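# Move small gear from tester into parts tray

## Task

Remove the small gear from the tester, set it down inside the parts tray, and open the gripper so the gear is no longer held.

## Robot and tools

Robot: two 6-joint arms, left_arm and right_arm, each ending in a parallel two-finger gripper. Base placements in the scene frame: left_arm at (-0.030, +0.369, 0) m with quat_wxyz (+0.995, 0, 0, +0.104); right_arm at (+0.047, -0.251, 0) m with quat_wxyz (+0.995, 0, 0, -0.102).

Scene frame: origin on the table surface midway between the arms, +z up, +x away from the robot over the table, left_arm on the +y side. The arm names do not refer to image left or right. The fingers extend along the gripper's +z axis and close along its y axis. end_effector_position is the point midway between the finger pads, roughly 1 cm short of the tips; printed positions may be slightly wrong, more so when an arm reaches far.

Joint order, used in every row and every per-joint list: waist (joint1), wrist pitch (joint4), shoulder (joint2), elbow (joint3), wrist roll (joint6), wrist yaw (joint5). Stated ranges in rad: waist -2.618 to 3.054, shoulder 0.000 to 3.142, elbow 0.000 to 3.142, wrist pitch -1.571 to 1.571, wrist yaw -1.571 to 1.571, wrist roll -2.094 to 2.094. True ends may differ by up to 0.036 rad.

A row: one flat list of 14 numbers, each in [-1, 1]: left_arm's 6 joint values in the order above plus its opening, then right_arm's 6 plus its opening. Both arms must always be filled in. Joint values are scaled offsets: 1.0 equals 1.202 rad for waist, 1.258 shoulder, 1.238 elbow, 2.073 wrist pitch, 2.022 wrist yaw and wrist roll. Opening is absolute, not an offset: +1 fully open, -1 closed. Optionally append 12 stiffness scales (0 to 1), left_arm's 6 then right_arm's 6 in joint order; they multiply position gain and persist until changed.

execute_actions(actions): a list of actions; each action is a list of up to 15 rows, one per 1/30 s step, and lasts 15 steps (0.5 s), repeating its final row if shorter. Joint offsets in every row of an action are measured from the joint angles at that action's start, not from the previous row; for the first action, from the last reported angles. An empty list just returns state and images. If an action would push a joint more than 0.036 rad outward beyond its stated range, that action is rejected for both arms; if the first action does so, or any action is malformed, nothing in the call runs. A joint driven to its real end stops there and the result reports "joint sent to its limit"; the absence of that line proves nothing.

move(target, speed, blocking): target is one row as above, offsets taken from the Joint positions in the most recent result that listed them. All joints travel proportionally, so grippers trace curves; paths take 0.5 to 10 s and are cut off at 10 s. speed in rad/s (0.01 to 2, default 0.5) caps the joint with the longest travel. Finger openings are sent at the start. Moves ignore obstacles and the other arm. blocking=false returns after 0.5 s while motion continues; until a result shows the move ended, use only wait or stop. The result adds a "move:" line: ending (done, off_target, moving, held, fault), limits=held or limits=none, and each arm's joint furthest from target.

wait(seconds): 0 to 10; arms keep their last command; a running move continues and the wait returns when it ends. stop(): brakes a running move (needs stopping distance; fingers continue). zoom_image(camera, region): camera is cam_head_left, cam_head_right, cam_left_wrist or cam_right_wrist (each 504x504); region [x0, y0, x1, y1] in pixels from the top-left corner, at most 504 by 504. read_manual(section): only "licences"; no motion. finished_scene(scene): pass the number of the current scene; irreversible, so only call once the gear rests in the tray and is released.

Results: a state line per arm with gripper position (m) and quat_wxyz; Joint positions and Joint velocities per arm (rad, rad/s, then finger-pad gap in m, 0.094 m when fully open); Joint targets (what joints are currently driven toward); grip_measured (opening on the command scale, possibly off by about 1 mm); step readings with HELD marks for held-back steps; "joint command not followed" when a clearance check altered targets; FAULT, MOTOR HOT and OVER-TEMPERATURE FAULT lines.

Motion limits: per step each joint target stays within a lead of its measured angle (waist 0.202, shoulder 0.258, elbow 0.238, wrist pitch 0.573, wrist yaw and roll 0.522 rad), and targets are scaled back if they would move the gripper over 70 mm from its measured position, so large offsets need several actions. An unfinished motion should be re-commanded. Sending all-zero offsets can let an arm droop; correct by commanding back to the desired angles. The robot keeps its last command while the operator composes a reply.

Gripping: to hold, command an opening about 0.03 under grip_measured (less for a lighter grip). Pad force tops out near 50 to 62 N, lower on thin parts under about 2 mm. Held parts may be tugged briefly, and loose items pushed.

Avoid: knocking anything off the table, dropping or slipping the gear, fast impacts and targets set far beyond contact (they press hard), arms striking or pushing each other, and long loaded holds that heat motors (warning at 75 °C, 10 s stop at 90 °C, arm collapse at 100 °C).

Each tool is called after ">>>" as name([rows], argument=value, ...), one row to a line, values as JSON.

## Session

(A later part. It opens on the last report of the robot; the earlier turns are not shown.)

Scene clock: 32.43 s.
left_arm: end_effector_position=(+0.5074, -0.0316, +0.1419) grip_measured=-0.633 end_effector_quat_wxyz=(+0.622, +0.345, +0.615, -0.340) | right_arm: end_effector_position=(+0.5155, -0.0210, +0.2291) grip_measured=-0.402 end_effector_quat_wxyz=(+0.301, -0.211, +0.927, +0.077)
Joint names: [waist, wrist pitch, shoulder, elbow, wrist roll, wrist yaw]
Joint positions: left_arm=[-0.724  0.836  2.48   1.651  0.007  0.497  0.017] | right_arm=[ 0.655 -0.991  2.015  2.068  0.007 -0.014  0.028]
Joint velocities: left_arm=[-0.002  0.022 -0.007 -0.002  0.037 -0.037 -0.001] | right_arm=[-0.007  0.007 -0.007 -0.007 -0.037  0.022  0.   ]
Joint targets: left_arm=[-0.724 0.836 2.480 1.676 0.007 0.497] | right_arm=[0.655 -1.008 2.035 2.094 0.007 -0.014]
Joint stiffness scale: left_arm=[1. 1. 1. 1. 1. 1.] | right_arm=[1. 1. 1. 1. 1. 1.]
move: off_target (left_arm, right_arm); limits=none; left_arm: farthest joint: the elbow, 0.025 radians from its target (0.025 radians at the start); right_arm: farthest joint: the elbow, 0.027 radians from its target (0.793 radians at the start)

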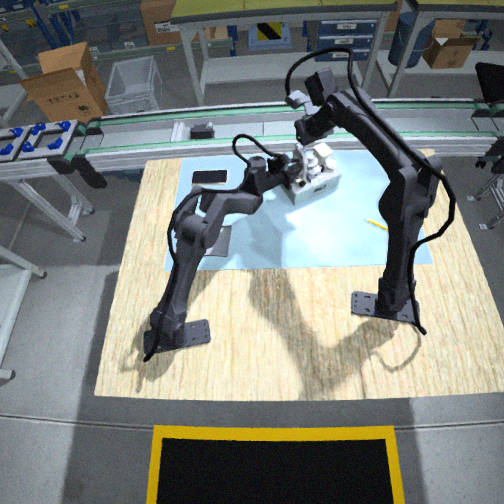

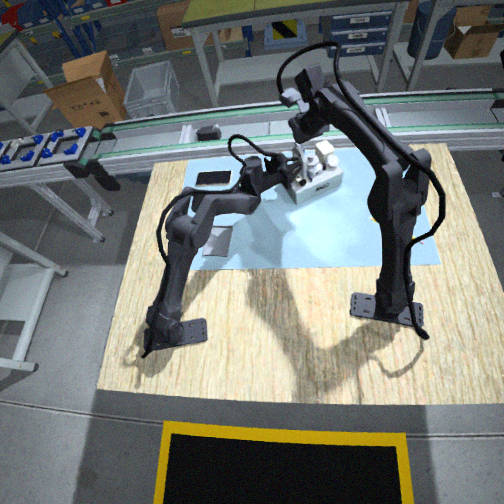

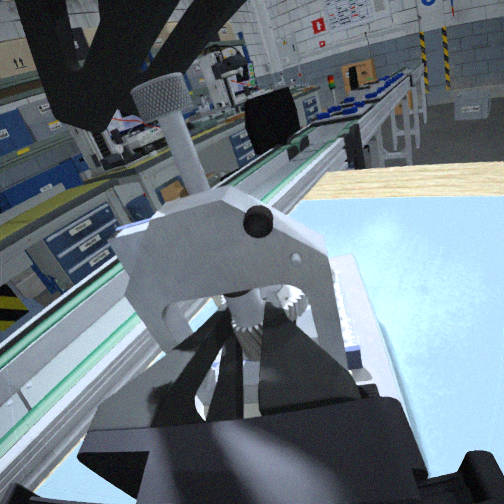

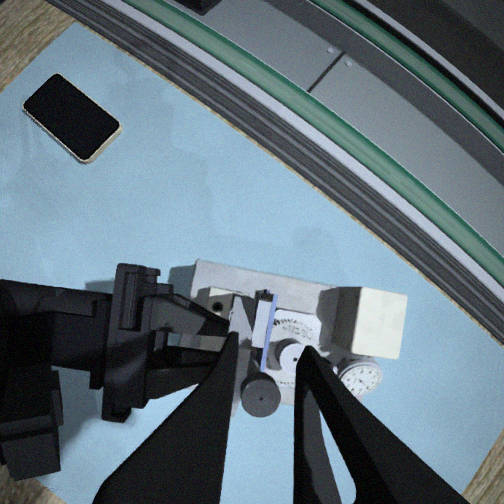

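>>> move(target=[0,0,0,0.02,0,0,-0.68,0.011,-0.056,0,0,0,0,-0.4], speed=0.2)

>>> move(target=[0,0,0,0.02,0,0,-0.68,0,0,0,0,0,0,-0.74])

>>> move(target=[0,0,0,0.02,0,0,-0.68,0,0.02,-0.055,0.06,0,0,-0.74], speed=0.1)

Scene clock: 33.90 s.
left_arm: end_effector_position=(+0.5074, -0.0316, +0.1419) grip_measured=-0.633 end_effector_quat_wxyz=(+0.622, +0.345, +0.615, -0.340) | right_arm: end_effector_position=(+0.4957, -0.0276, +0.2156) grip_measured=-0.402 end_effector_quat_wxyz=(+0.255, -0.217, +0.940, +0.067)
Joint names: [waist, wrist pitch, shoulder, elbow, wrist roll, wrist yaw]
Joint positions: left_arm=[-0.724  0.836  2.48   1.651  0.007  0.497  0.017] | right_arm=[ 0.66  -1.091  2.015  2.068  0.007 -0.014  0.028]
Joint velocities: left_arm=[-0.002 -0.007 -0.007 -0.002 -0.022 -0.037 -0.   ] | right_arm=[ 0.002  0.022 -0.007  0.012  0.022 -0.037  0.   ]
Joint targets: left_arm=[-0.724 0.836 2.480 1.676 0.007 0.497] | right_arm=[0.668 -1.107 2.015 2.068 0.007 -0.014]
Joint stiffness scale: left_arm=[1. 1. 1. 1. 1. 1.] | right_arm=[1. 1. 1. 1. 1. 1.]
move: off_target (left_arm); limits=none; left_arm: farthest joint: the elbow, 0.025 radians from its target (0.025 radians at the start); right_arm: farthest joint: the wrist pitch, 0.016 radians from its target (0.116 radians at the start)

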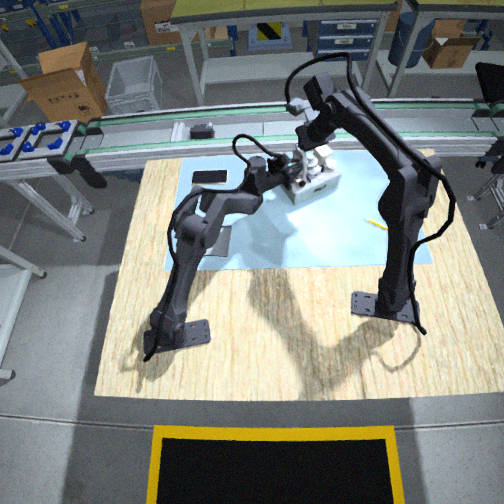

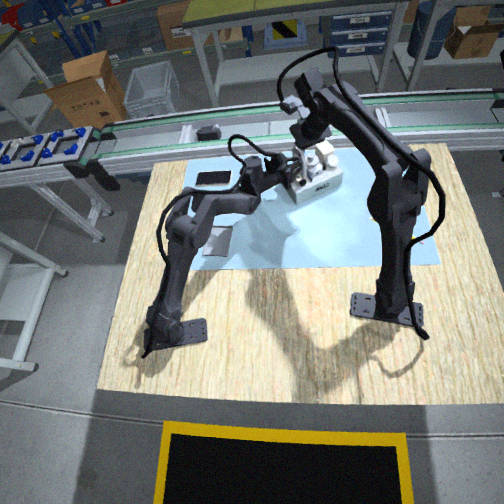

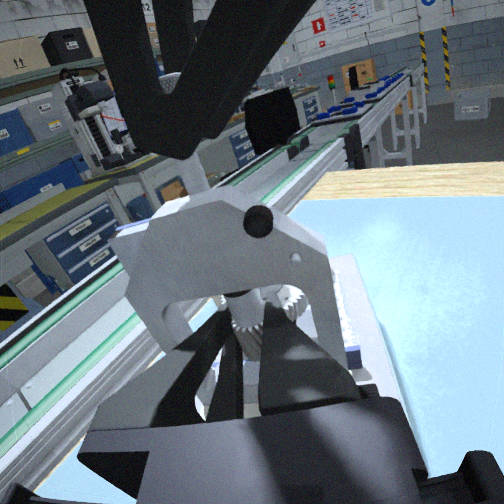

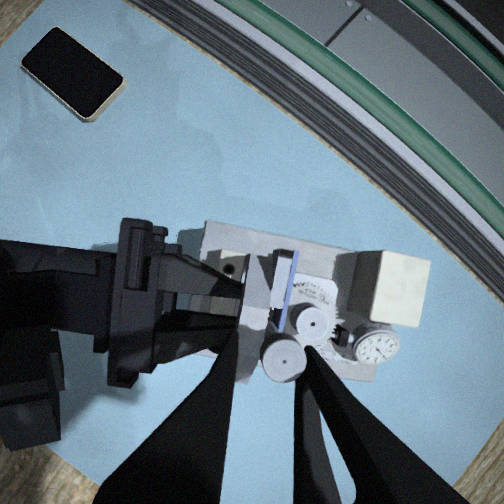

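Scene clock: 34.60 s.
left_arm: end_effector_position=(+0.5074, -0.0316, +0.1419) grip_measured=-0.633 end_effector_quat_wxyz=(+0.622, +0.345, +0.615, -0.340) | right_arm: end_effector_position=(+0.4968, -0.0301, +0.2155) grip_measured=-0.715 end_effector_quat_wxyz=(+0.255, -0.214, +0.941, +0.062)
Joint names: [waist, wrist pitch, shoulder, elbow, wrist roll, wrist yaw]
Joint positions: left_arm=[-0.724  0.836  2.48   1.651  0.007  0.497  0.017] | right_arm=[ 0.658 -1.091  2.015  2.068  0.007 -0.005  0.013]
Joint velocities: left_arm=[-0.017  0.007 -0.017  0.002 -0.037 -0.037 -0.   ] | right_arm=[-0.002  0.051  0.002 -0.002 -0.037  0.007  0.001]
Joint targets: left_arm=[-0.724 0.836 2.480 1.676 0.007 0.497] | right_arm=[0.660 -1.091 2.015 2.068 0.007 -0.014]
Joint stiffness scale: left_arm=[1. 1. 1. 1. 1. 1.] | right_arm=[1. 1. 1. 1. 1. 1.]
move: off_target (left_arm); limits=none; left_arm: farthest joint: the elbow, 0.025 radians from its target (0.025 radians at the start); right_arm: farthest joint: the wrist yaw, 0.009 radians from its target (0.000 radians at the start)

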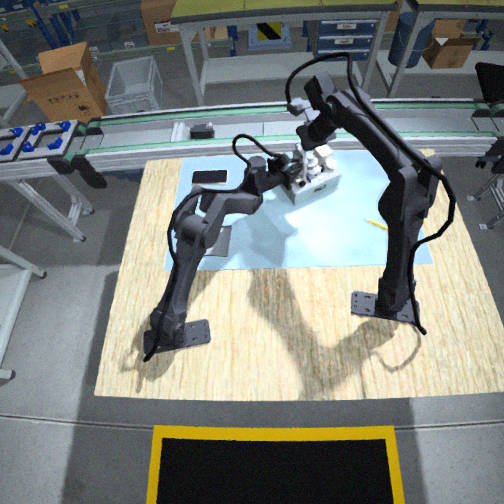

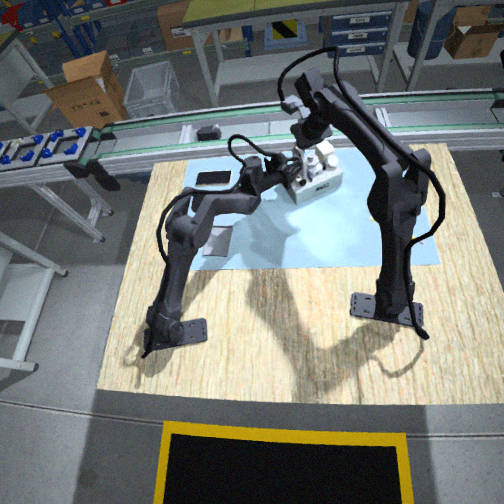

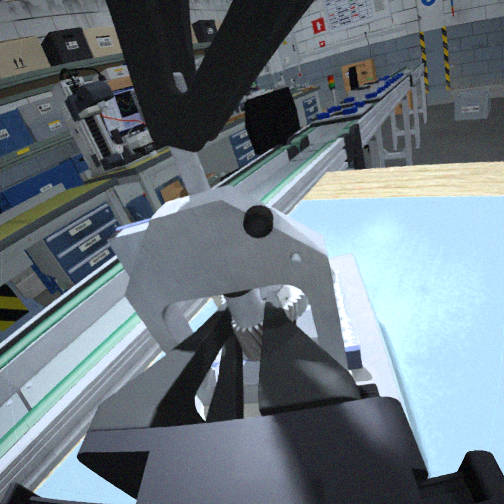

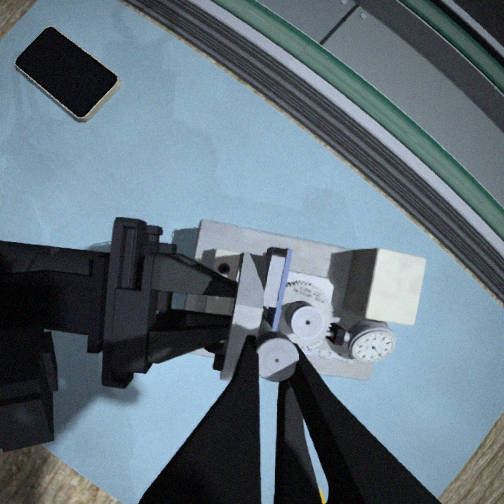

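Scene clock: 35.63 s.
left_arm: end_effector_position=(+0.5076, -0.0312, +0.1421) grip_measured=-0.633 end_effector_quat_wxyz=(+0.622, +0.345, +0.615, -0.340) | right_arm: end_effector_position=(+0.4972, -0.0299, +0.2224) grip_measured=-0.715 end_effector_quat_wxyz=(+0.260, -0.214, +0.939, +0.063)
Joint names: [waist, wrist pitch, shoulder, elbow, wrist roll, wrist yaw]
Joint positions: left_arm=[-0.723  0.836  2.48   1.651  0.007  0.497  0.017] | right_arm=[ 0.658 -1.104  2.015  2.091  0.007 -0.005  0.013]
Joint velocities: left_arm=[-0.002 -0.037  0.002  0.002 -0.022 -0.022  0.   ] | right_arm=[-0.017  0.022 -0.007  0.002  0.022 -0.081  0.001]
Joint targets: left_arm=[-0.724 0.836 2.480 1.676 0.007 0.497] | right_arm=[0.658 -1.049 1.946 2.142 0.007 -0.005]
Joint stiffness scale: left_arm=[1. 1. 1. 1. 1. 1.] | right_arm=[1. 1. 1. 1. 1. 1.]
move: off_target (left_arm, right_arm); limits=none; left_arm: farthest joint: the elbow, 0.025 radians from its target (0.025 radians at the start); right_arm: farthest joint: the shoulder, 0.070 radians from its target (0.070 radians at the start)

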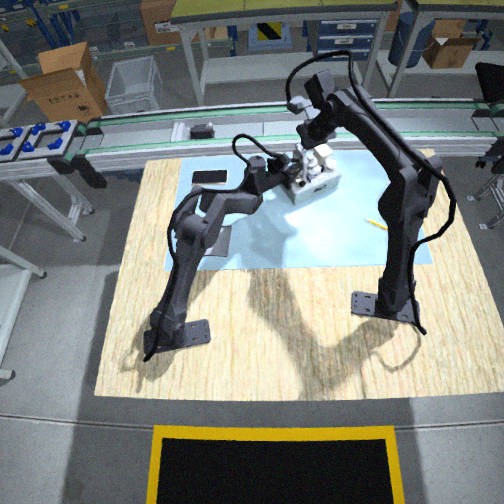

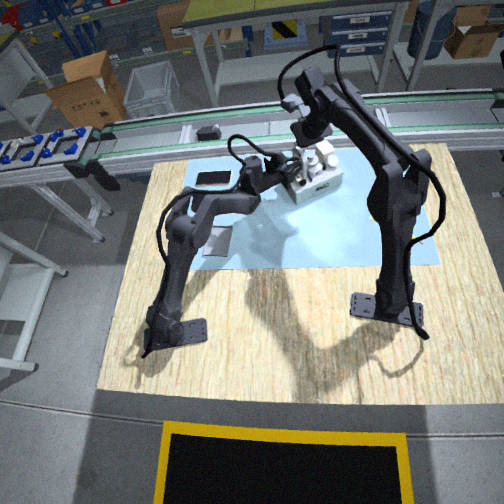

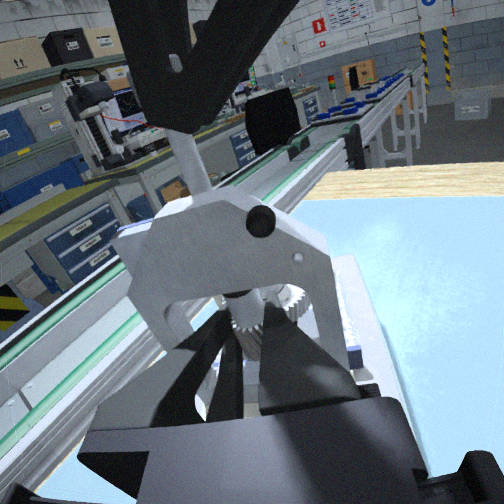

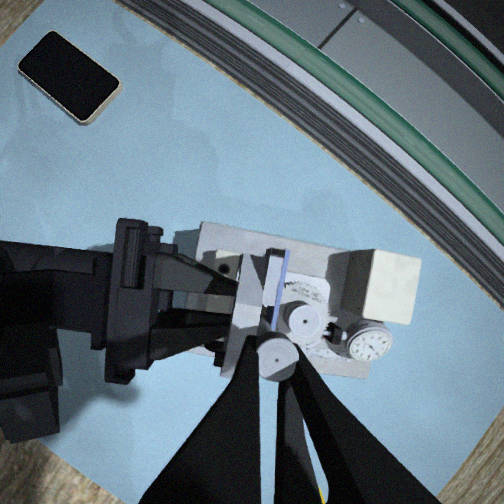

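>>> execute_actions([
  [[0,0.01,-0.02,0.02,0,0,-0.68,0,0.03,-0.06,0.075,0,0,-0.75]],
  [[0,0.02,-0.025,0.02,0,0,-0.68,0,0.03,-0.07,0.06,0,0,-0.75]],
  [[0.012,0.02,-0.032,-0.02,0,0.006,-0.68,0,0.03,-0.07,0.06,0,0,-0.75]],
])

Scene clock: 37.30 s.
left_arm: end_effector_position=(+0.5089, -0.0251, +0.1431) grip_measured=-0.633 end_effector_quat_wxyz=(+0.628, +0.343, +0.611, -0.338) | right_arm: end_effector_position=(+0.4973, -0.0301, +0.2320) grip_measured=-0.715 end_effector_quat_wxyz=(+0.267, -0.213, +0.937, +0.065)
Joint names: [waist, wrist pitch, shoulder, elbow, wrist roll, wrist yaw]
Joint positions: left_arm=[-0.713  0.861  2.477  1.635  0.007  0.501  0.017] | right_arm=[ 0.658 -1.12   2.013  2.119  0.007 -0.004  0.013]
Joint velocities: left_arm=[-0.002  0.022  0.017  0.007 -0.007  0.066  0.   ] | right_arm=[-0.007  0.037 -0.002  0.002 -0.007  0.037 -0.   ]
Joint targets: left_arm=[-0.707 0.888 2.440 1.626 0.007 0.510] | right_arm=[0.658 -1.058 1.925 2.193 0.007 -0.004]
Joint stiffness scale: left_arm=[1. 1. 1. 1. 1. 1.] | right_arm=[1. 1. 1. 1. 1. 1.]
Step readings (joint positions; steps 1 to 15: 1st action; 16 to 30: 2nd action; 31 to 45: 3rd action):
0: left_arm=[-0.723 0.836 2.480 1.651 0.007 0.497] | right_arm=[0.658 -1.104 2.015 2.091 0.007 -0.005]
1: left_arm=[-0.723 0.838 2.480 1.651 0.007 0.497] | right_arm=[0.658 -1.107 2.015 2.097 0.007 -0.005]
2: left_arm=[-0.723 0.839 2.480 1.651 0.007 0.497] | right_arm=[0.658 -1.112 2.015 2.105 0.007 -0.005]
4: left_arm=[-0.723 0.839 2.480 1.651 0.007 0.498] | right_arm=[0.658 -1.120 2.013 2.119 0.007 -0.004]
8: left_arm=[-0.723 0.840 2.480 1.651 0.007 0.499] | right_arm=[0.658 -1.120 2.013 2.119 0.007 -0.004]
15: left_arm=[-0.723 0.840 2.480 1.651 0.007 0.499] | right_arm=[0.658 -1.120 2.013 2.119 0.007 -0.004]
16: left_arm=[-0.723 0.842 2.480 1.651 0.007 0.499] | right_arm=[0.658 -1.120 2.013 2.119 0.007 -0.004]
17: left_arm=[-0.723 0.844 2.480 1.651 0.007 0.499] | right_arm=[0.658 -1.120 2.013 2.119 0.007 -0.004]
19: left_arm=[-0.722 0.845 2.480 1.651 0.007 0.498] | right_arm=[0.658 -1.120 2.013 2.119 0.007 -0.004]
23: left_arm=[-0.722 0.846 2.480 1.651 0.007 0.498] | right_arm=[0.658 -1.120 2.013 2.119 0.007 -0.004]
30: left_arm=[-0.722 0.846 2.480 1.651 0.007 0.498] | right_arm=[0.658 -1.120 2.013 2.119 0.007 -0.004]
31: left_arm=[-0.721 0.848 2.480 1.648 0.007 0.498] | right_arm=[0.658 -1.120 2.013 2.119 0.007 -0.004]
32: left_arm=[-0.720 0.852 2.479 1.643 0.007 0.499] | right_arm=[0.658 -1.120 2.013 2.119 0.007 -0.004]
34: left_arm=[-0.718 0.858 2.477 1.638 0.007 0.500] | right_arm=[0.658 -1.120 2.013 2.119 0.007 -0.004]
38: left_arm=[-0.714 0.861 2.477 1.636 0.007 0.501] | right_arm=[0.658 -1.120 2.013 2.119 0.007 -0.004]
45: Joint positions above

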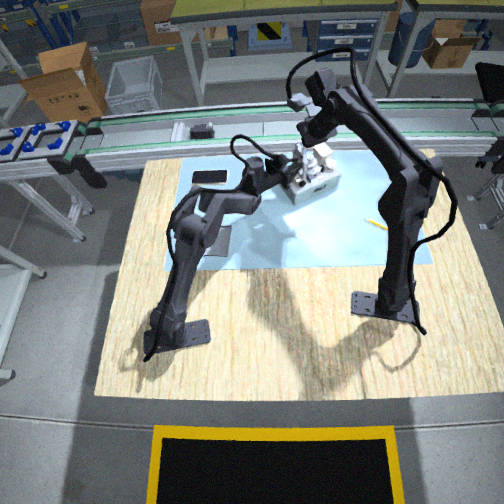

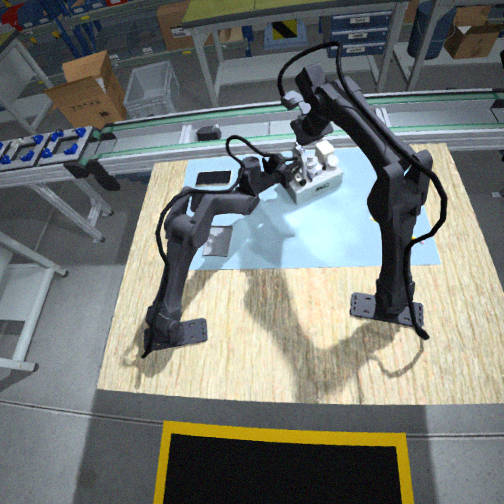

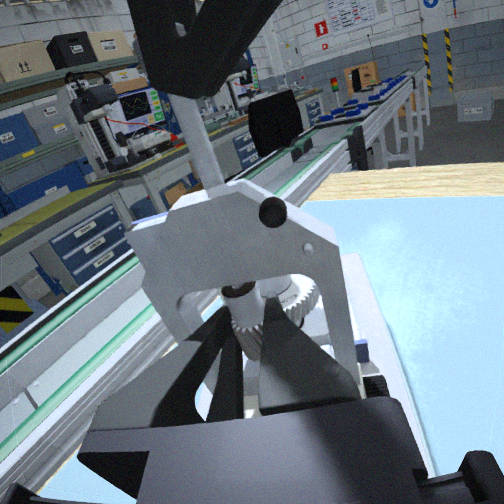

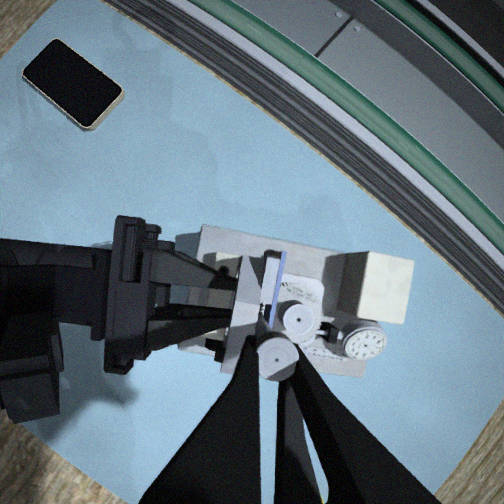

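>>> execute_actions([
  [[0.006,0.018,-0.034,-0.028,0,0.005,-0.68,0,0.03,-0.07,0.06,0,0,-0.75],[0.006,0.018,-0.04,-0.037,0,0.005,-0.68,0,0.03,-0.07,0.06,0,0,-0.75],[0.008,0.021,-0.046,-0.047,0,0.007,-0.68,0,0.03,-0.07,0.06,0,0,-0.75],[0.008,0.024,-0.051,-0.057,0,0.007,-0.68,0,0.03,-0.07,0.06,0,0,-0.75]],
  [[0.006,0.018,-0.034,-0.028,0,0.005,-0.68,0,0.03,-0.07,0.06,0,0,-0.75],[0.009,0.018,-0.04,-0.037,0,0.006,-0.68,0,0.03,-0.07,0.06,0,0,-0.75],[0.012,0.021,-0.046,-0.047,0,0.007,-0.68,0,0.03,-0.07,0.06,0,0,-0.75],[0.015,0.024,-0.051,-0.057,0,0.009,-0.68,0,0.03,-0.07,0.06,0,0,-0.75]],
])

Scene clock: 38.73 s.
left_arm: end_effector_position=(+0.4958, -0.0092, +0.1371) grip_measured=-0.633 end_effector_quat_wxyz=(+0.622, +0.342, +0.618, -0.338) | right_arm: end_effector_position=(+0.4972, -0.0301, +0.2327) grip_measured=-0.715 end_effector_quat_wxyz=(+0.268, -0.213, +0.937, +0.065)
Joint names: [waist, wrist pitch, shoulder, elbow, wrist roll, wrist yaw]
Joint positions: left_arm=[-0.698  0.908  2.42   1.513  0.007  0.514  0.017] | right_arm=[ 0.658 -1.122  2.013  2.122  0.007 -0.004  0.013]
Joint velocities: left_arm=[-0.022  0.037  0.002 -0.002 -0.022 -0.007  0.001] | right_arm=[-0.002  0.007 -0.002 -0.012 -0.11  -0.037  0.   ]
Joint targets: left_arm=[-0.693 0.934 2.386 1.504 0.007 0.524] | right_arm=[0.658 -1.060 1.925 2.196 0.007 -0.004]
Joint stiffness scale: left_arm=[1. 1. 1. 1. 1. 1.] | right_arm=[1. 1. 1. 1. 1. 1.]
Step readings (joint positions; steps 1 to 15: 1st action; 16 to 30: 2nd action):
0: left_arm=[-0.713 0.862 2.477 1.635 0.007 0.501] | right_arm=[0.658 -1.120 2.013 2.119 0.007 -0.004]
1: left_arm=[-0.713 0.864 2.476 1.632 0.007 0.501] | right_arm=[0.658 -1.120 2.013 2.119 0.007 -0.004]
2: left_arm=[-0.713 0.867 2.472 1.621 0.007 0.502] | right_arm=[0.658 -1.120 2.013 2.119 0.007 -0.004]
4: left_arm=[-0.713 0.873 2.460 1.595 0.007 0.503] | right_arm=[0.658 -1.120 2.013 2.119 0.007 -0.004]
8: left_arm=[-0.713 0.882 2.450 1.575 0.007 0.505] | right_arm=[0.658 -1.122 2.013 2.122 0.007 -0.004]
15: left_arm=[-0.711 0.884 2.450 1.574 0.007 0.506] | right_arm=[0.658 -1.122 2.013 2.122 0.007 -0.004]
16: left_arm=[-0.711 0.887 2.449 1.571 0.007 0.506] | right_arm=[0.658 -1.122 2.013 2.122 0.007 -0.004]
17: left_arm=[-0.711 0.892 2.445 1.561 0.007 0.506] | right_arm=[0.658 -1.122 2.013 2.122 0.007 -0.004]
19: left_arm=[-0.709 0.901 2.432 1.537 0.007 0.508] | right_arm=[0.658 -1.122 2.013 2.122 0.007 -0.004]
23: left_arm=[-0.702 0.908 2.420 1.515 0.007 0.513] | right_arm=[0.658 -1.122 2.013 2.122 0.007 -0.004]
30: Joint positions above

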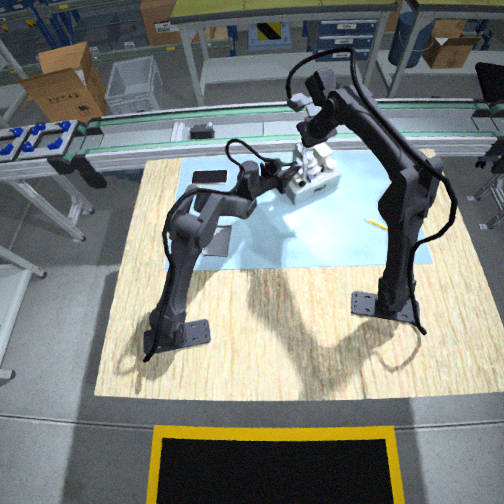

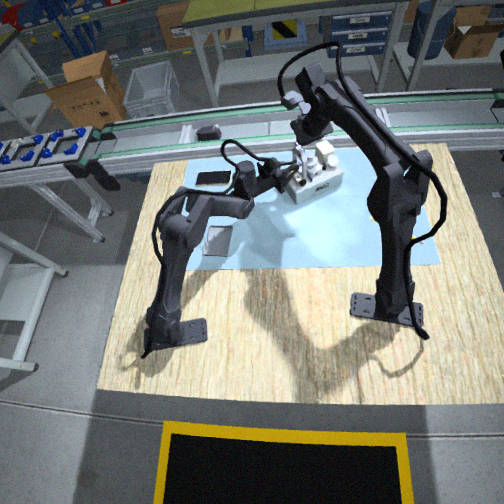

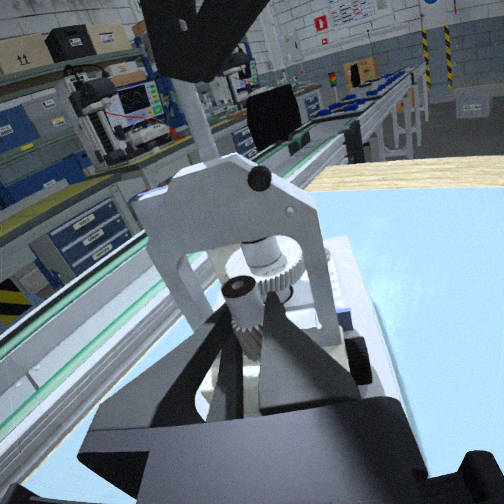

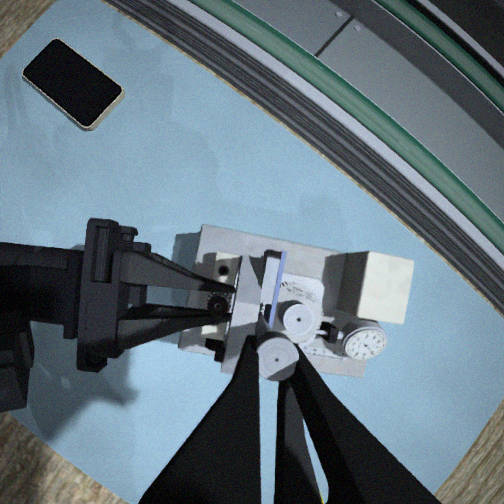

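>>> move(target=[0.05,-0.15,-0.45,-0.28,0,-0.1,-0.68,0,0.012,0,-0.03,0,0,-0.75])

>>> move(target=[0.045,-0.66,-0.25,-0.1,0,-0.158,-0.68,0,0,0,0,0,0,-0.2], speed=1)

Scene clock: 40.87 s.
left_arm: end_effector_position=(+0.4579, +0.0811, +0.2330) grip_measured=-0.633 end_effector_quat_wxyz=(+0.620, +0.265, +0.693, -0.256) | right_arm: end_effector_position=(+0.4967, -0.0303, +0.2118) grip_measured=-0.715 end_effector_quat_wxyz=(+0.246, -0.215, +0.943, +0.060)
Joint names: [waist, wrist pitch, shoulder, elbow, wrist roll, wrist yaw]
Joint positions: left_arm=[-0.645  0.592  1.877  1.178  0.007  0.32   0.017] | right_arm=[ 0.658 -1.117  2.035  2.092  0.007 -0.004  0.013]
Joint velocities: left_arm=[-0.007 -0.066 -0.002  0.002 -0.037 -0.037 -0.001] | right_arm=[ 0.017 -0.051 -0.002  0.012 -0.037  0.007 -0.   ]
Joint targets: left_arm=[-0.638 0.597 1.854 1.166 0.007 0.312] | right_arm=[0.658 -1.097 2.013 2.085 0.007 -0.004]
Joint stiffness scale: left_arm=[1. 1. 1. 1. 1. 1.] | right_arm=[1. 1. 1. 1. 1. 1.]
move: off_target (left_arm, right_arm); limits=none; left_arm: farthest joint: the shoulder, 0.023 radians from its target (0.566 radians at the start); right_arm: farthest joint: the shoulder, 0.022 radians from its target (0.000 radians at the start)

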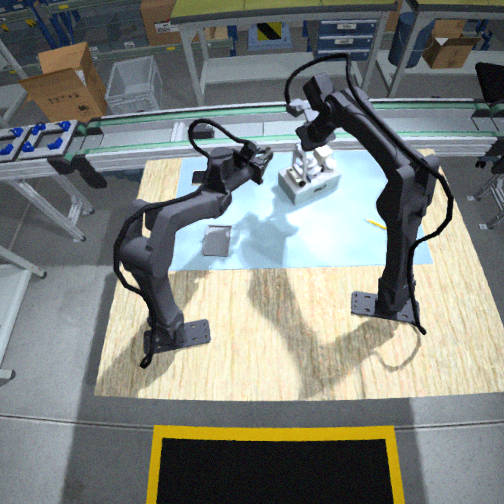

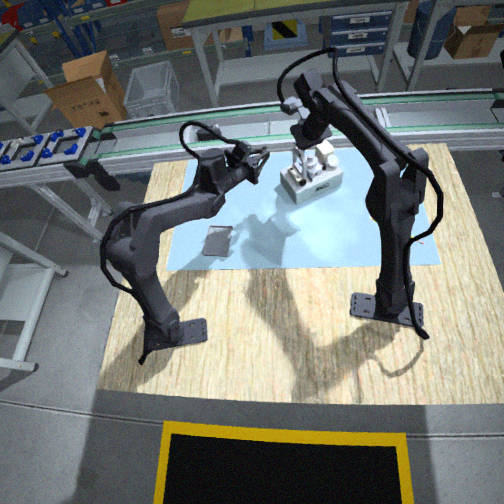

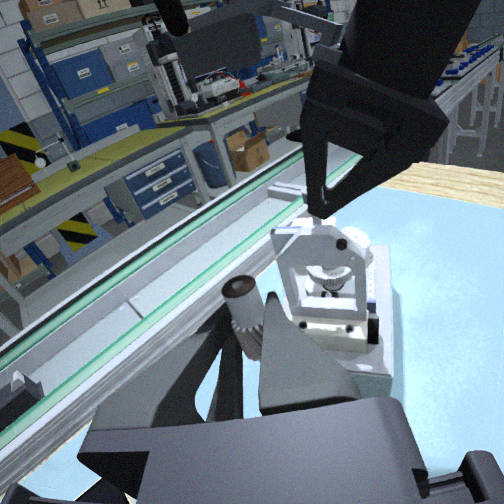

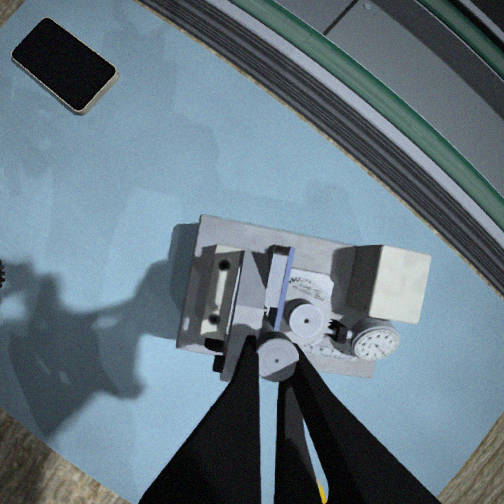

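Scene clock: 43.10 s.
left_arm: end_effector_position=(+0.2787, +0.2421, +0.0716) grip_measured=-0.633 end_effector_quat_wxyz=(+0.133, +0.195, +0.971, -0.030) | right_arm: end_effector_position=(+0.4968, -0.0303, +0.2118) grip_measured=-0.202 end_effector_quat_wxyz=(+0.246, -0.215, +0.943, +0.060)
Joint names: [waist, wrist pitch, shoulder, elbow, wrist roll, wrist yaw]
Joint positions: left_arm=[-0.598 -0.77   1.591  1.063  0.007  0.008  0.017] | right_arm=[ 0.658 -1.117  2.035  2.092  0.007 -0.004  0.037]
Joint velocities: left_arm=[-0.012 -0.022  0.002 -0.022 -0.051 -0.037 -0.   ] | right_arm=[-0.002  0.007 -0.002 -0.007  0.022  0.022 -0.   ]
Joint targets: left_arm=[-0.590 -0.776 1.563 1.055 0.007 0.000] | right_arm=[0.658 -1.117 2.035 2.092 0.007 -0.004]
Joint stiffness scale: left_arm=[1. 1. 1. 1. 1. 1.] | right_arm=[1. 1. 1. 1. 1. 1.]
move: off_target (left_arm); limits=none; left_arm: farthest joint: the shoulder, 0.028 radians from its target (0.315 radians at the start); right_arm: farthest joint: the waist, 0.000 radians from its target (0.000 radians at the start)

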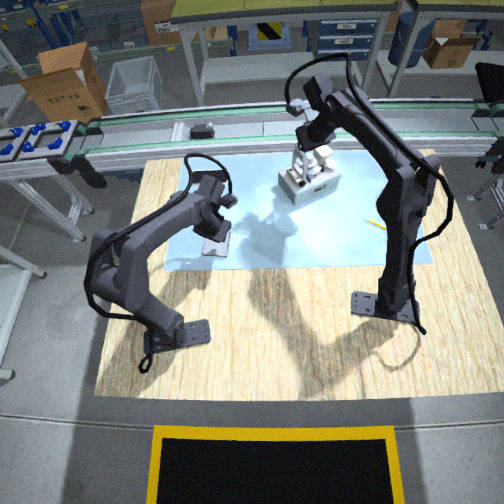

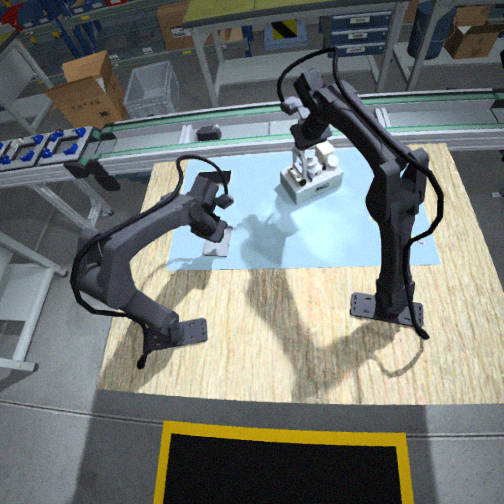

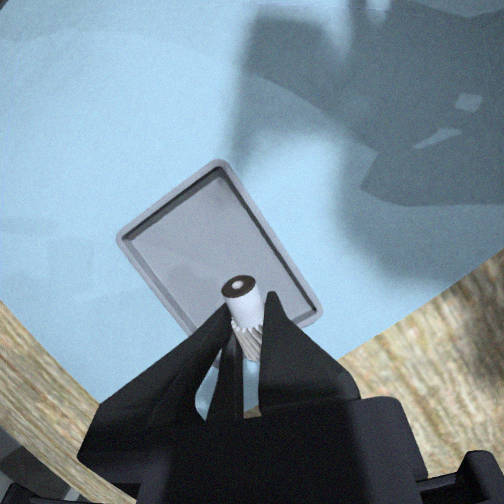

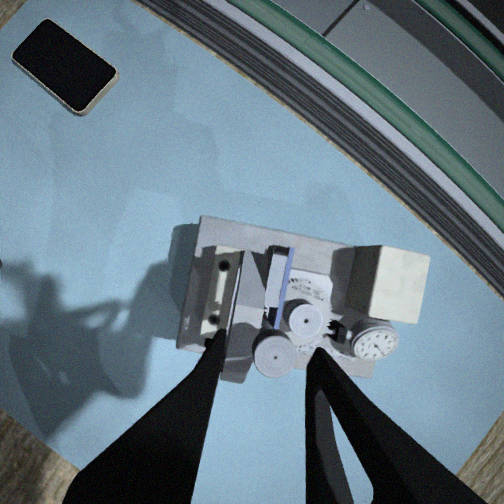

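>>> move(target=[0.04,0.083,0.088,-0.058,0,0,-0.68,0,0,-0.1,0.04,0,0,-0.2], speed=0.25)

Scene clock: 44.70 s.
left_arm: end_effector_position=(+0.2913, +0.2520, +0.0266) grip_measured=-0.633 end_effector_quat_wxyz=(+0.123, +0.176, +0.976, -0.025) | right_arm: end_effector_position=(+0.4872, -0.0350, +0.2750) grip_measured=-0.202 end_effector_quat_wxyz=(+0.310, -0.210, +0.924, +0.075)
Joint names: [waist, wrist pitch, shoulder, elbow, wrist roll, wrist yaw]
Joint positions: left_arm=[-0.557 -0.614  1.703  0.999  0.007  0.008  0.017] | right_arm=[ 0.658 -1.117  1.924  2.12   0.007 -0.004  0.037]
Joint velocities: left_arm=[ 0.017 -0.037 -0.017  0.012  0.007  0.022 -0.001] | right_arm=[-0.007  0.007  0.007  0.002 -0.022 -0.022  0.001]
Joint targets: left_arm=[-0.550 -0.598 1.701 0.991 0.007 0.008] | right_arm=[0.658 -1.117 1.909 2.142 0.007 -0.004]
Joint stiffness scale: left_arm=[1. 1. 1. 1. 1. 1.] | right_arm=[1. 1. 1. 1. 1. 1.]
move: off_target (right_arm); limits=none; left_arm: farthest joint: the wrist pitch, 0.016 radians from its target (0.172 radians at the start); right_arm: farthest joint: the elbow, 0.021 radians from its target (0.049 radians at the start)

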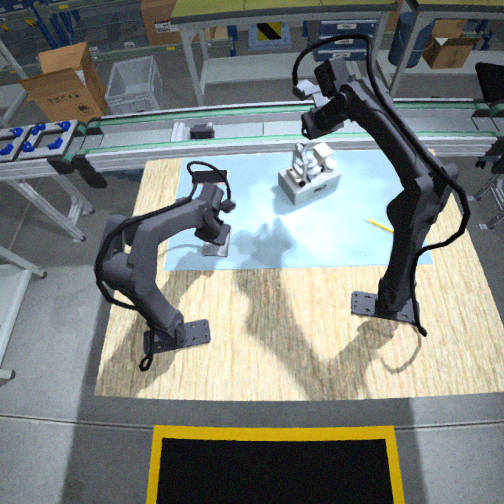

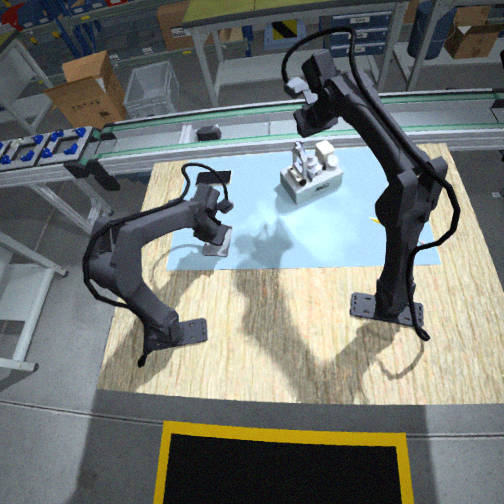

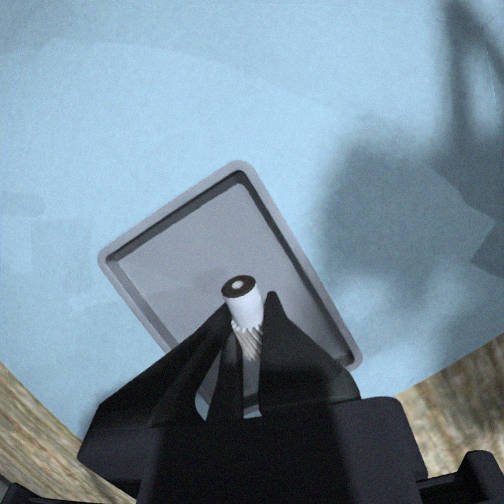

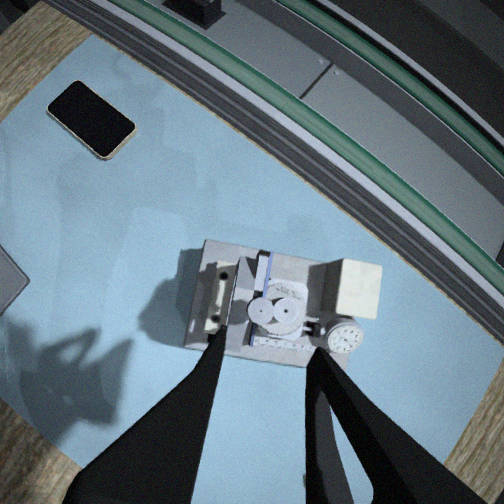

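>>> execute_actions([
  [[0,0,0.022,0,0,0,-0.68,0,0,0,0,0,0,-0.2]],
  [[0,0,0,0,0,0,-0.35,0,0,0,0,0,0,-0.2]],
])

>>> move(target=[0,-0.05,-0.15,0.06,0,0,-0.35,0,0,0,0,0,0,-0.2])

Scene clock: 45.87 s.
left_arm: end_effector_position=(+0.2889, +0.2526, +0.0175) grip_measured=-0.352 end_effector_quat_wxyz=(+0.109, +0.176, +0.978, -0.024) | right_arm: end_effector_position=(+0.4872, -0.0350, +0.2750) grip_measured=-0.202 end_effector_quat_wxyz=(+0.310, -0.210, +0.924, +0.075)
Joint names: [waist, wrist pitch, shoulder, elbow, wrist roll, wrist yaw]
Joint positions: left_arm=[-0.557 -0.613  1.732  0.999  0.007  0.009  0.03 ] | right_arm=[ 0.658 -1.117  1.924  2.12   0.007 -0.004  0.037]
Joint velocities: left_arm=[ 0.007 -0.007  0.007 -0.022  0.037  0.066  0.001] | right_arm=[-0.002 -0.007 -0.017  0.012  0.007 -0.066 -0.001]
Joint targets: left_arm=[-0.557 -0.614 1.732 0.999 0.007 0.008] | right_arm=[0.658 -1.117 1.924 2.120 0.007 -0.004]
Joint stiffness scale: left_arm=[1. 1. 1. 1. 1. 1.] | right_arm=[1. 1. 1. 1. 1. 1.]
Step readings (joint positions; steps 1 to 15: 1st action; 16 to 30: 2nd action):
0: left_arm=[-0.557 -0.614 1.703 0.999 0.007 0.008] | right_arm=[0.658 -1.117 1.924 2.120 0.007 -0.004]
1: left_arm=[-0.557 -0.614 1.706 0.999 0.007 0.008] | right_arm=[0.658 -1.117 1.924 2.120 0.007 -0.004]
2: left_arm=[-0.557 -0.613 1.710 0.999 0.007 0.008] | right_arm=[0.658 -1.117 1.924 2.120 0.007 -0.004]
4: left_arm=[-0.557 -0.614 1.723 0.999 0.007 0.008] | right_arm=[0.658 -1.117 1.924 2.120 0.007 -0.004]
8: left_arm=[-0.557 -0.614 1.732 0.999 0.007 0.008] | right_arm=[0.658 -1.117 1.924 2.120 0.007 -0.004]
15: left_arm=[-0.557 -0.614 1.732 0.999 0.007 0.008] | right_arm=[0.658 -1.117 1.924 2.120 0.007 -0.004]
16: left_arm=[-0.557 -0.614 1.732 0.999 0.007 0.009] | right_arm=[0.658 -1.117 1.924 2.120 0.007 -0.004]
17: left_arm=[-0.557 -0.613 1.732 0.999 0.007 0.009] | right_arm=[0.658 -1.117 1.924 2.120 0.007 -0.004]
19: left_arm=[-0.557 -0.613 1.732 0.999 0.007 0.009] | right_arm=[0.658 -1.117 1.924 2.120 0.007 -0.004]
23: left_arm=[-0.557 -0.613 1.732 0.999 0.007 0.009] | right_arm=[0.658 -1.117 1.924 2.120 0.007 -0.004]
30: Joint positions above

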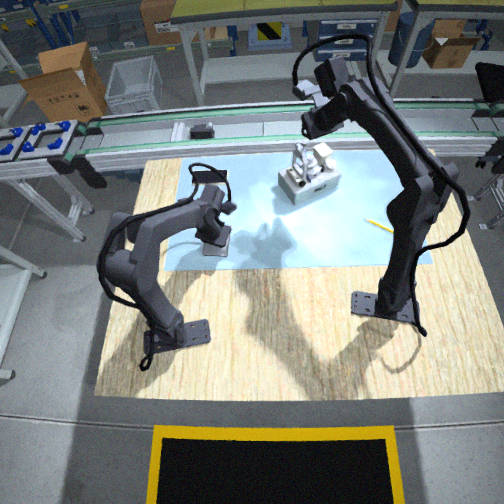

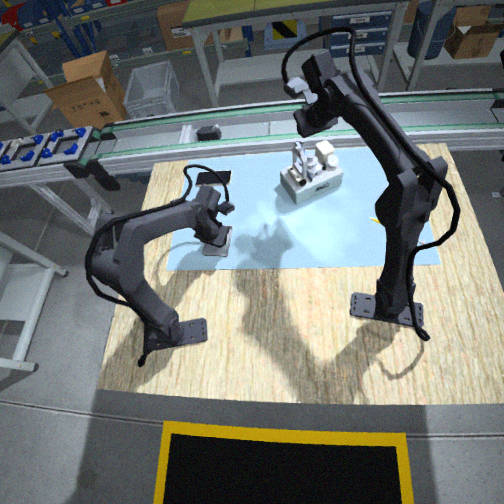

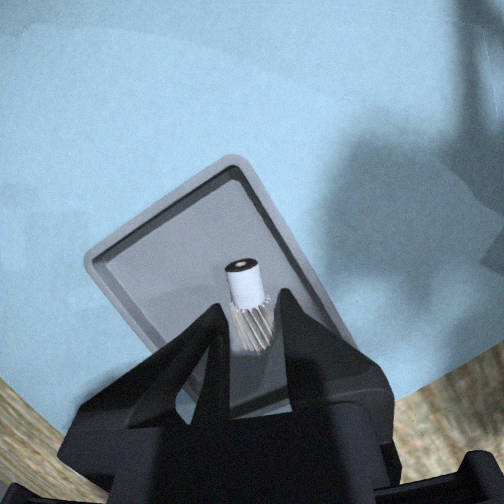

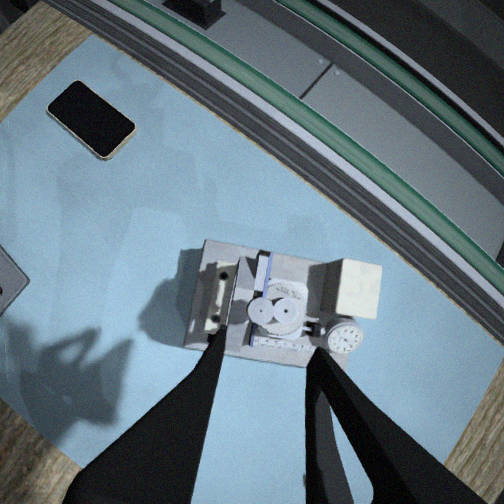

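Scene clock: 47.00 s.
left_arm: end_effector_position=(+0.2954, +0.2503, +0.0839) grip_measured=-0.352 end_effector_quat_wxyz=(+0.175, +0.175, +0.968, -0.035) | right_arm: end_effector_position=(+0.4872, -0.0350, +0.2750) grip_measured=-0.202 end_effector_quat_wxyz=(+0.310, -0.210, +0.924, +0.075)
Joint names: [waist, wrist pitch, shoulder, elbow, wrist roll, wrist yaw]
Joint positions: left_arm=[-0.557 -0.707  1.556  1.051  0.007  0.009  0.03 ] | right_arm=[ 0.658 -1.117  1.924  2.12   0.007 -0.004  0.037]
Joint velocities: left_arm=[ 0.002 -0.066 -0.002  0.022  0.037  0.051  0.   ] | right_arm=[-0.002 -0.081 -0.012 -0.012 -0.081  0.051 -0.   ]
Joint targets: left_arm=[-0.557 -0.717 1.543 1.073 0.007 0.009] | right_arm=[0.658 -1.117 1.924 2.120 0.007 -0.004]
Joint stiffness scale: left_arm=[1. 1. 1. 1. 1. 1.] | right_arm=[1. 1. 1. 1. 1. 1.]
move: off_target (left_arm); limits=none; left_arm: farthest joint: the elbow, 0.022 radians from its target (0.075 radians at the start); right_arm: farthest joint: the waist, 0.000 radians from its target (0.000 radians at the start)

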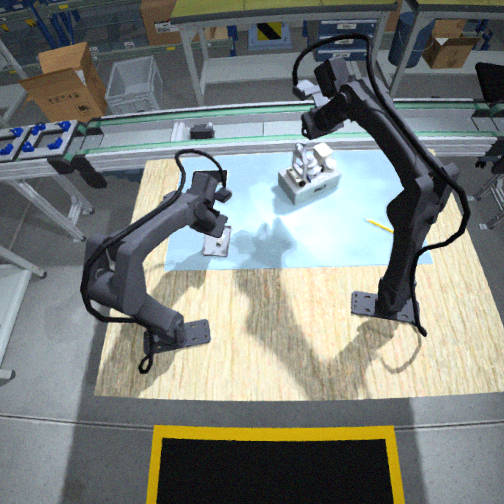

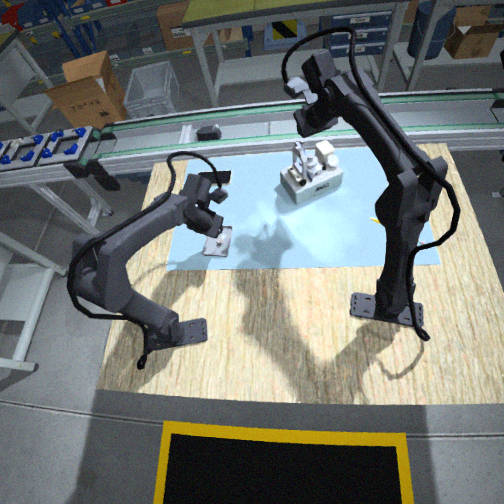

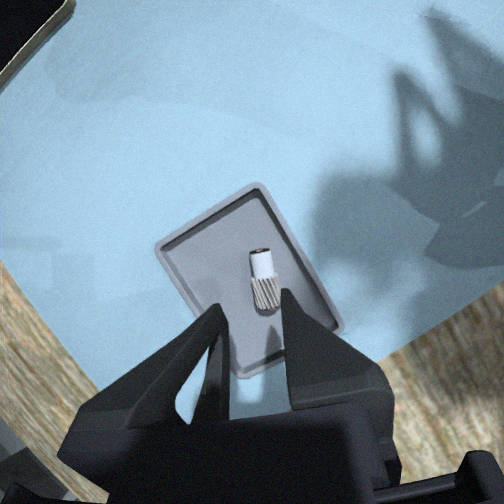

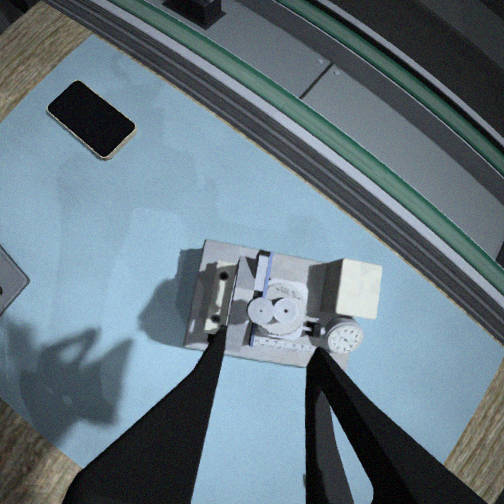

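>>> finished_scene(scene=1)

The scene is finished: the task was done.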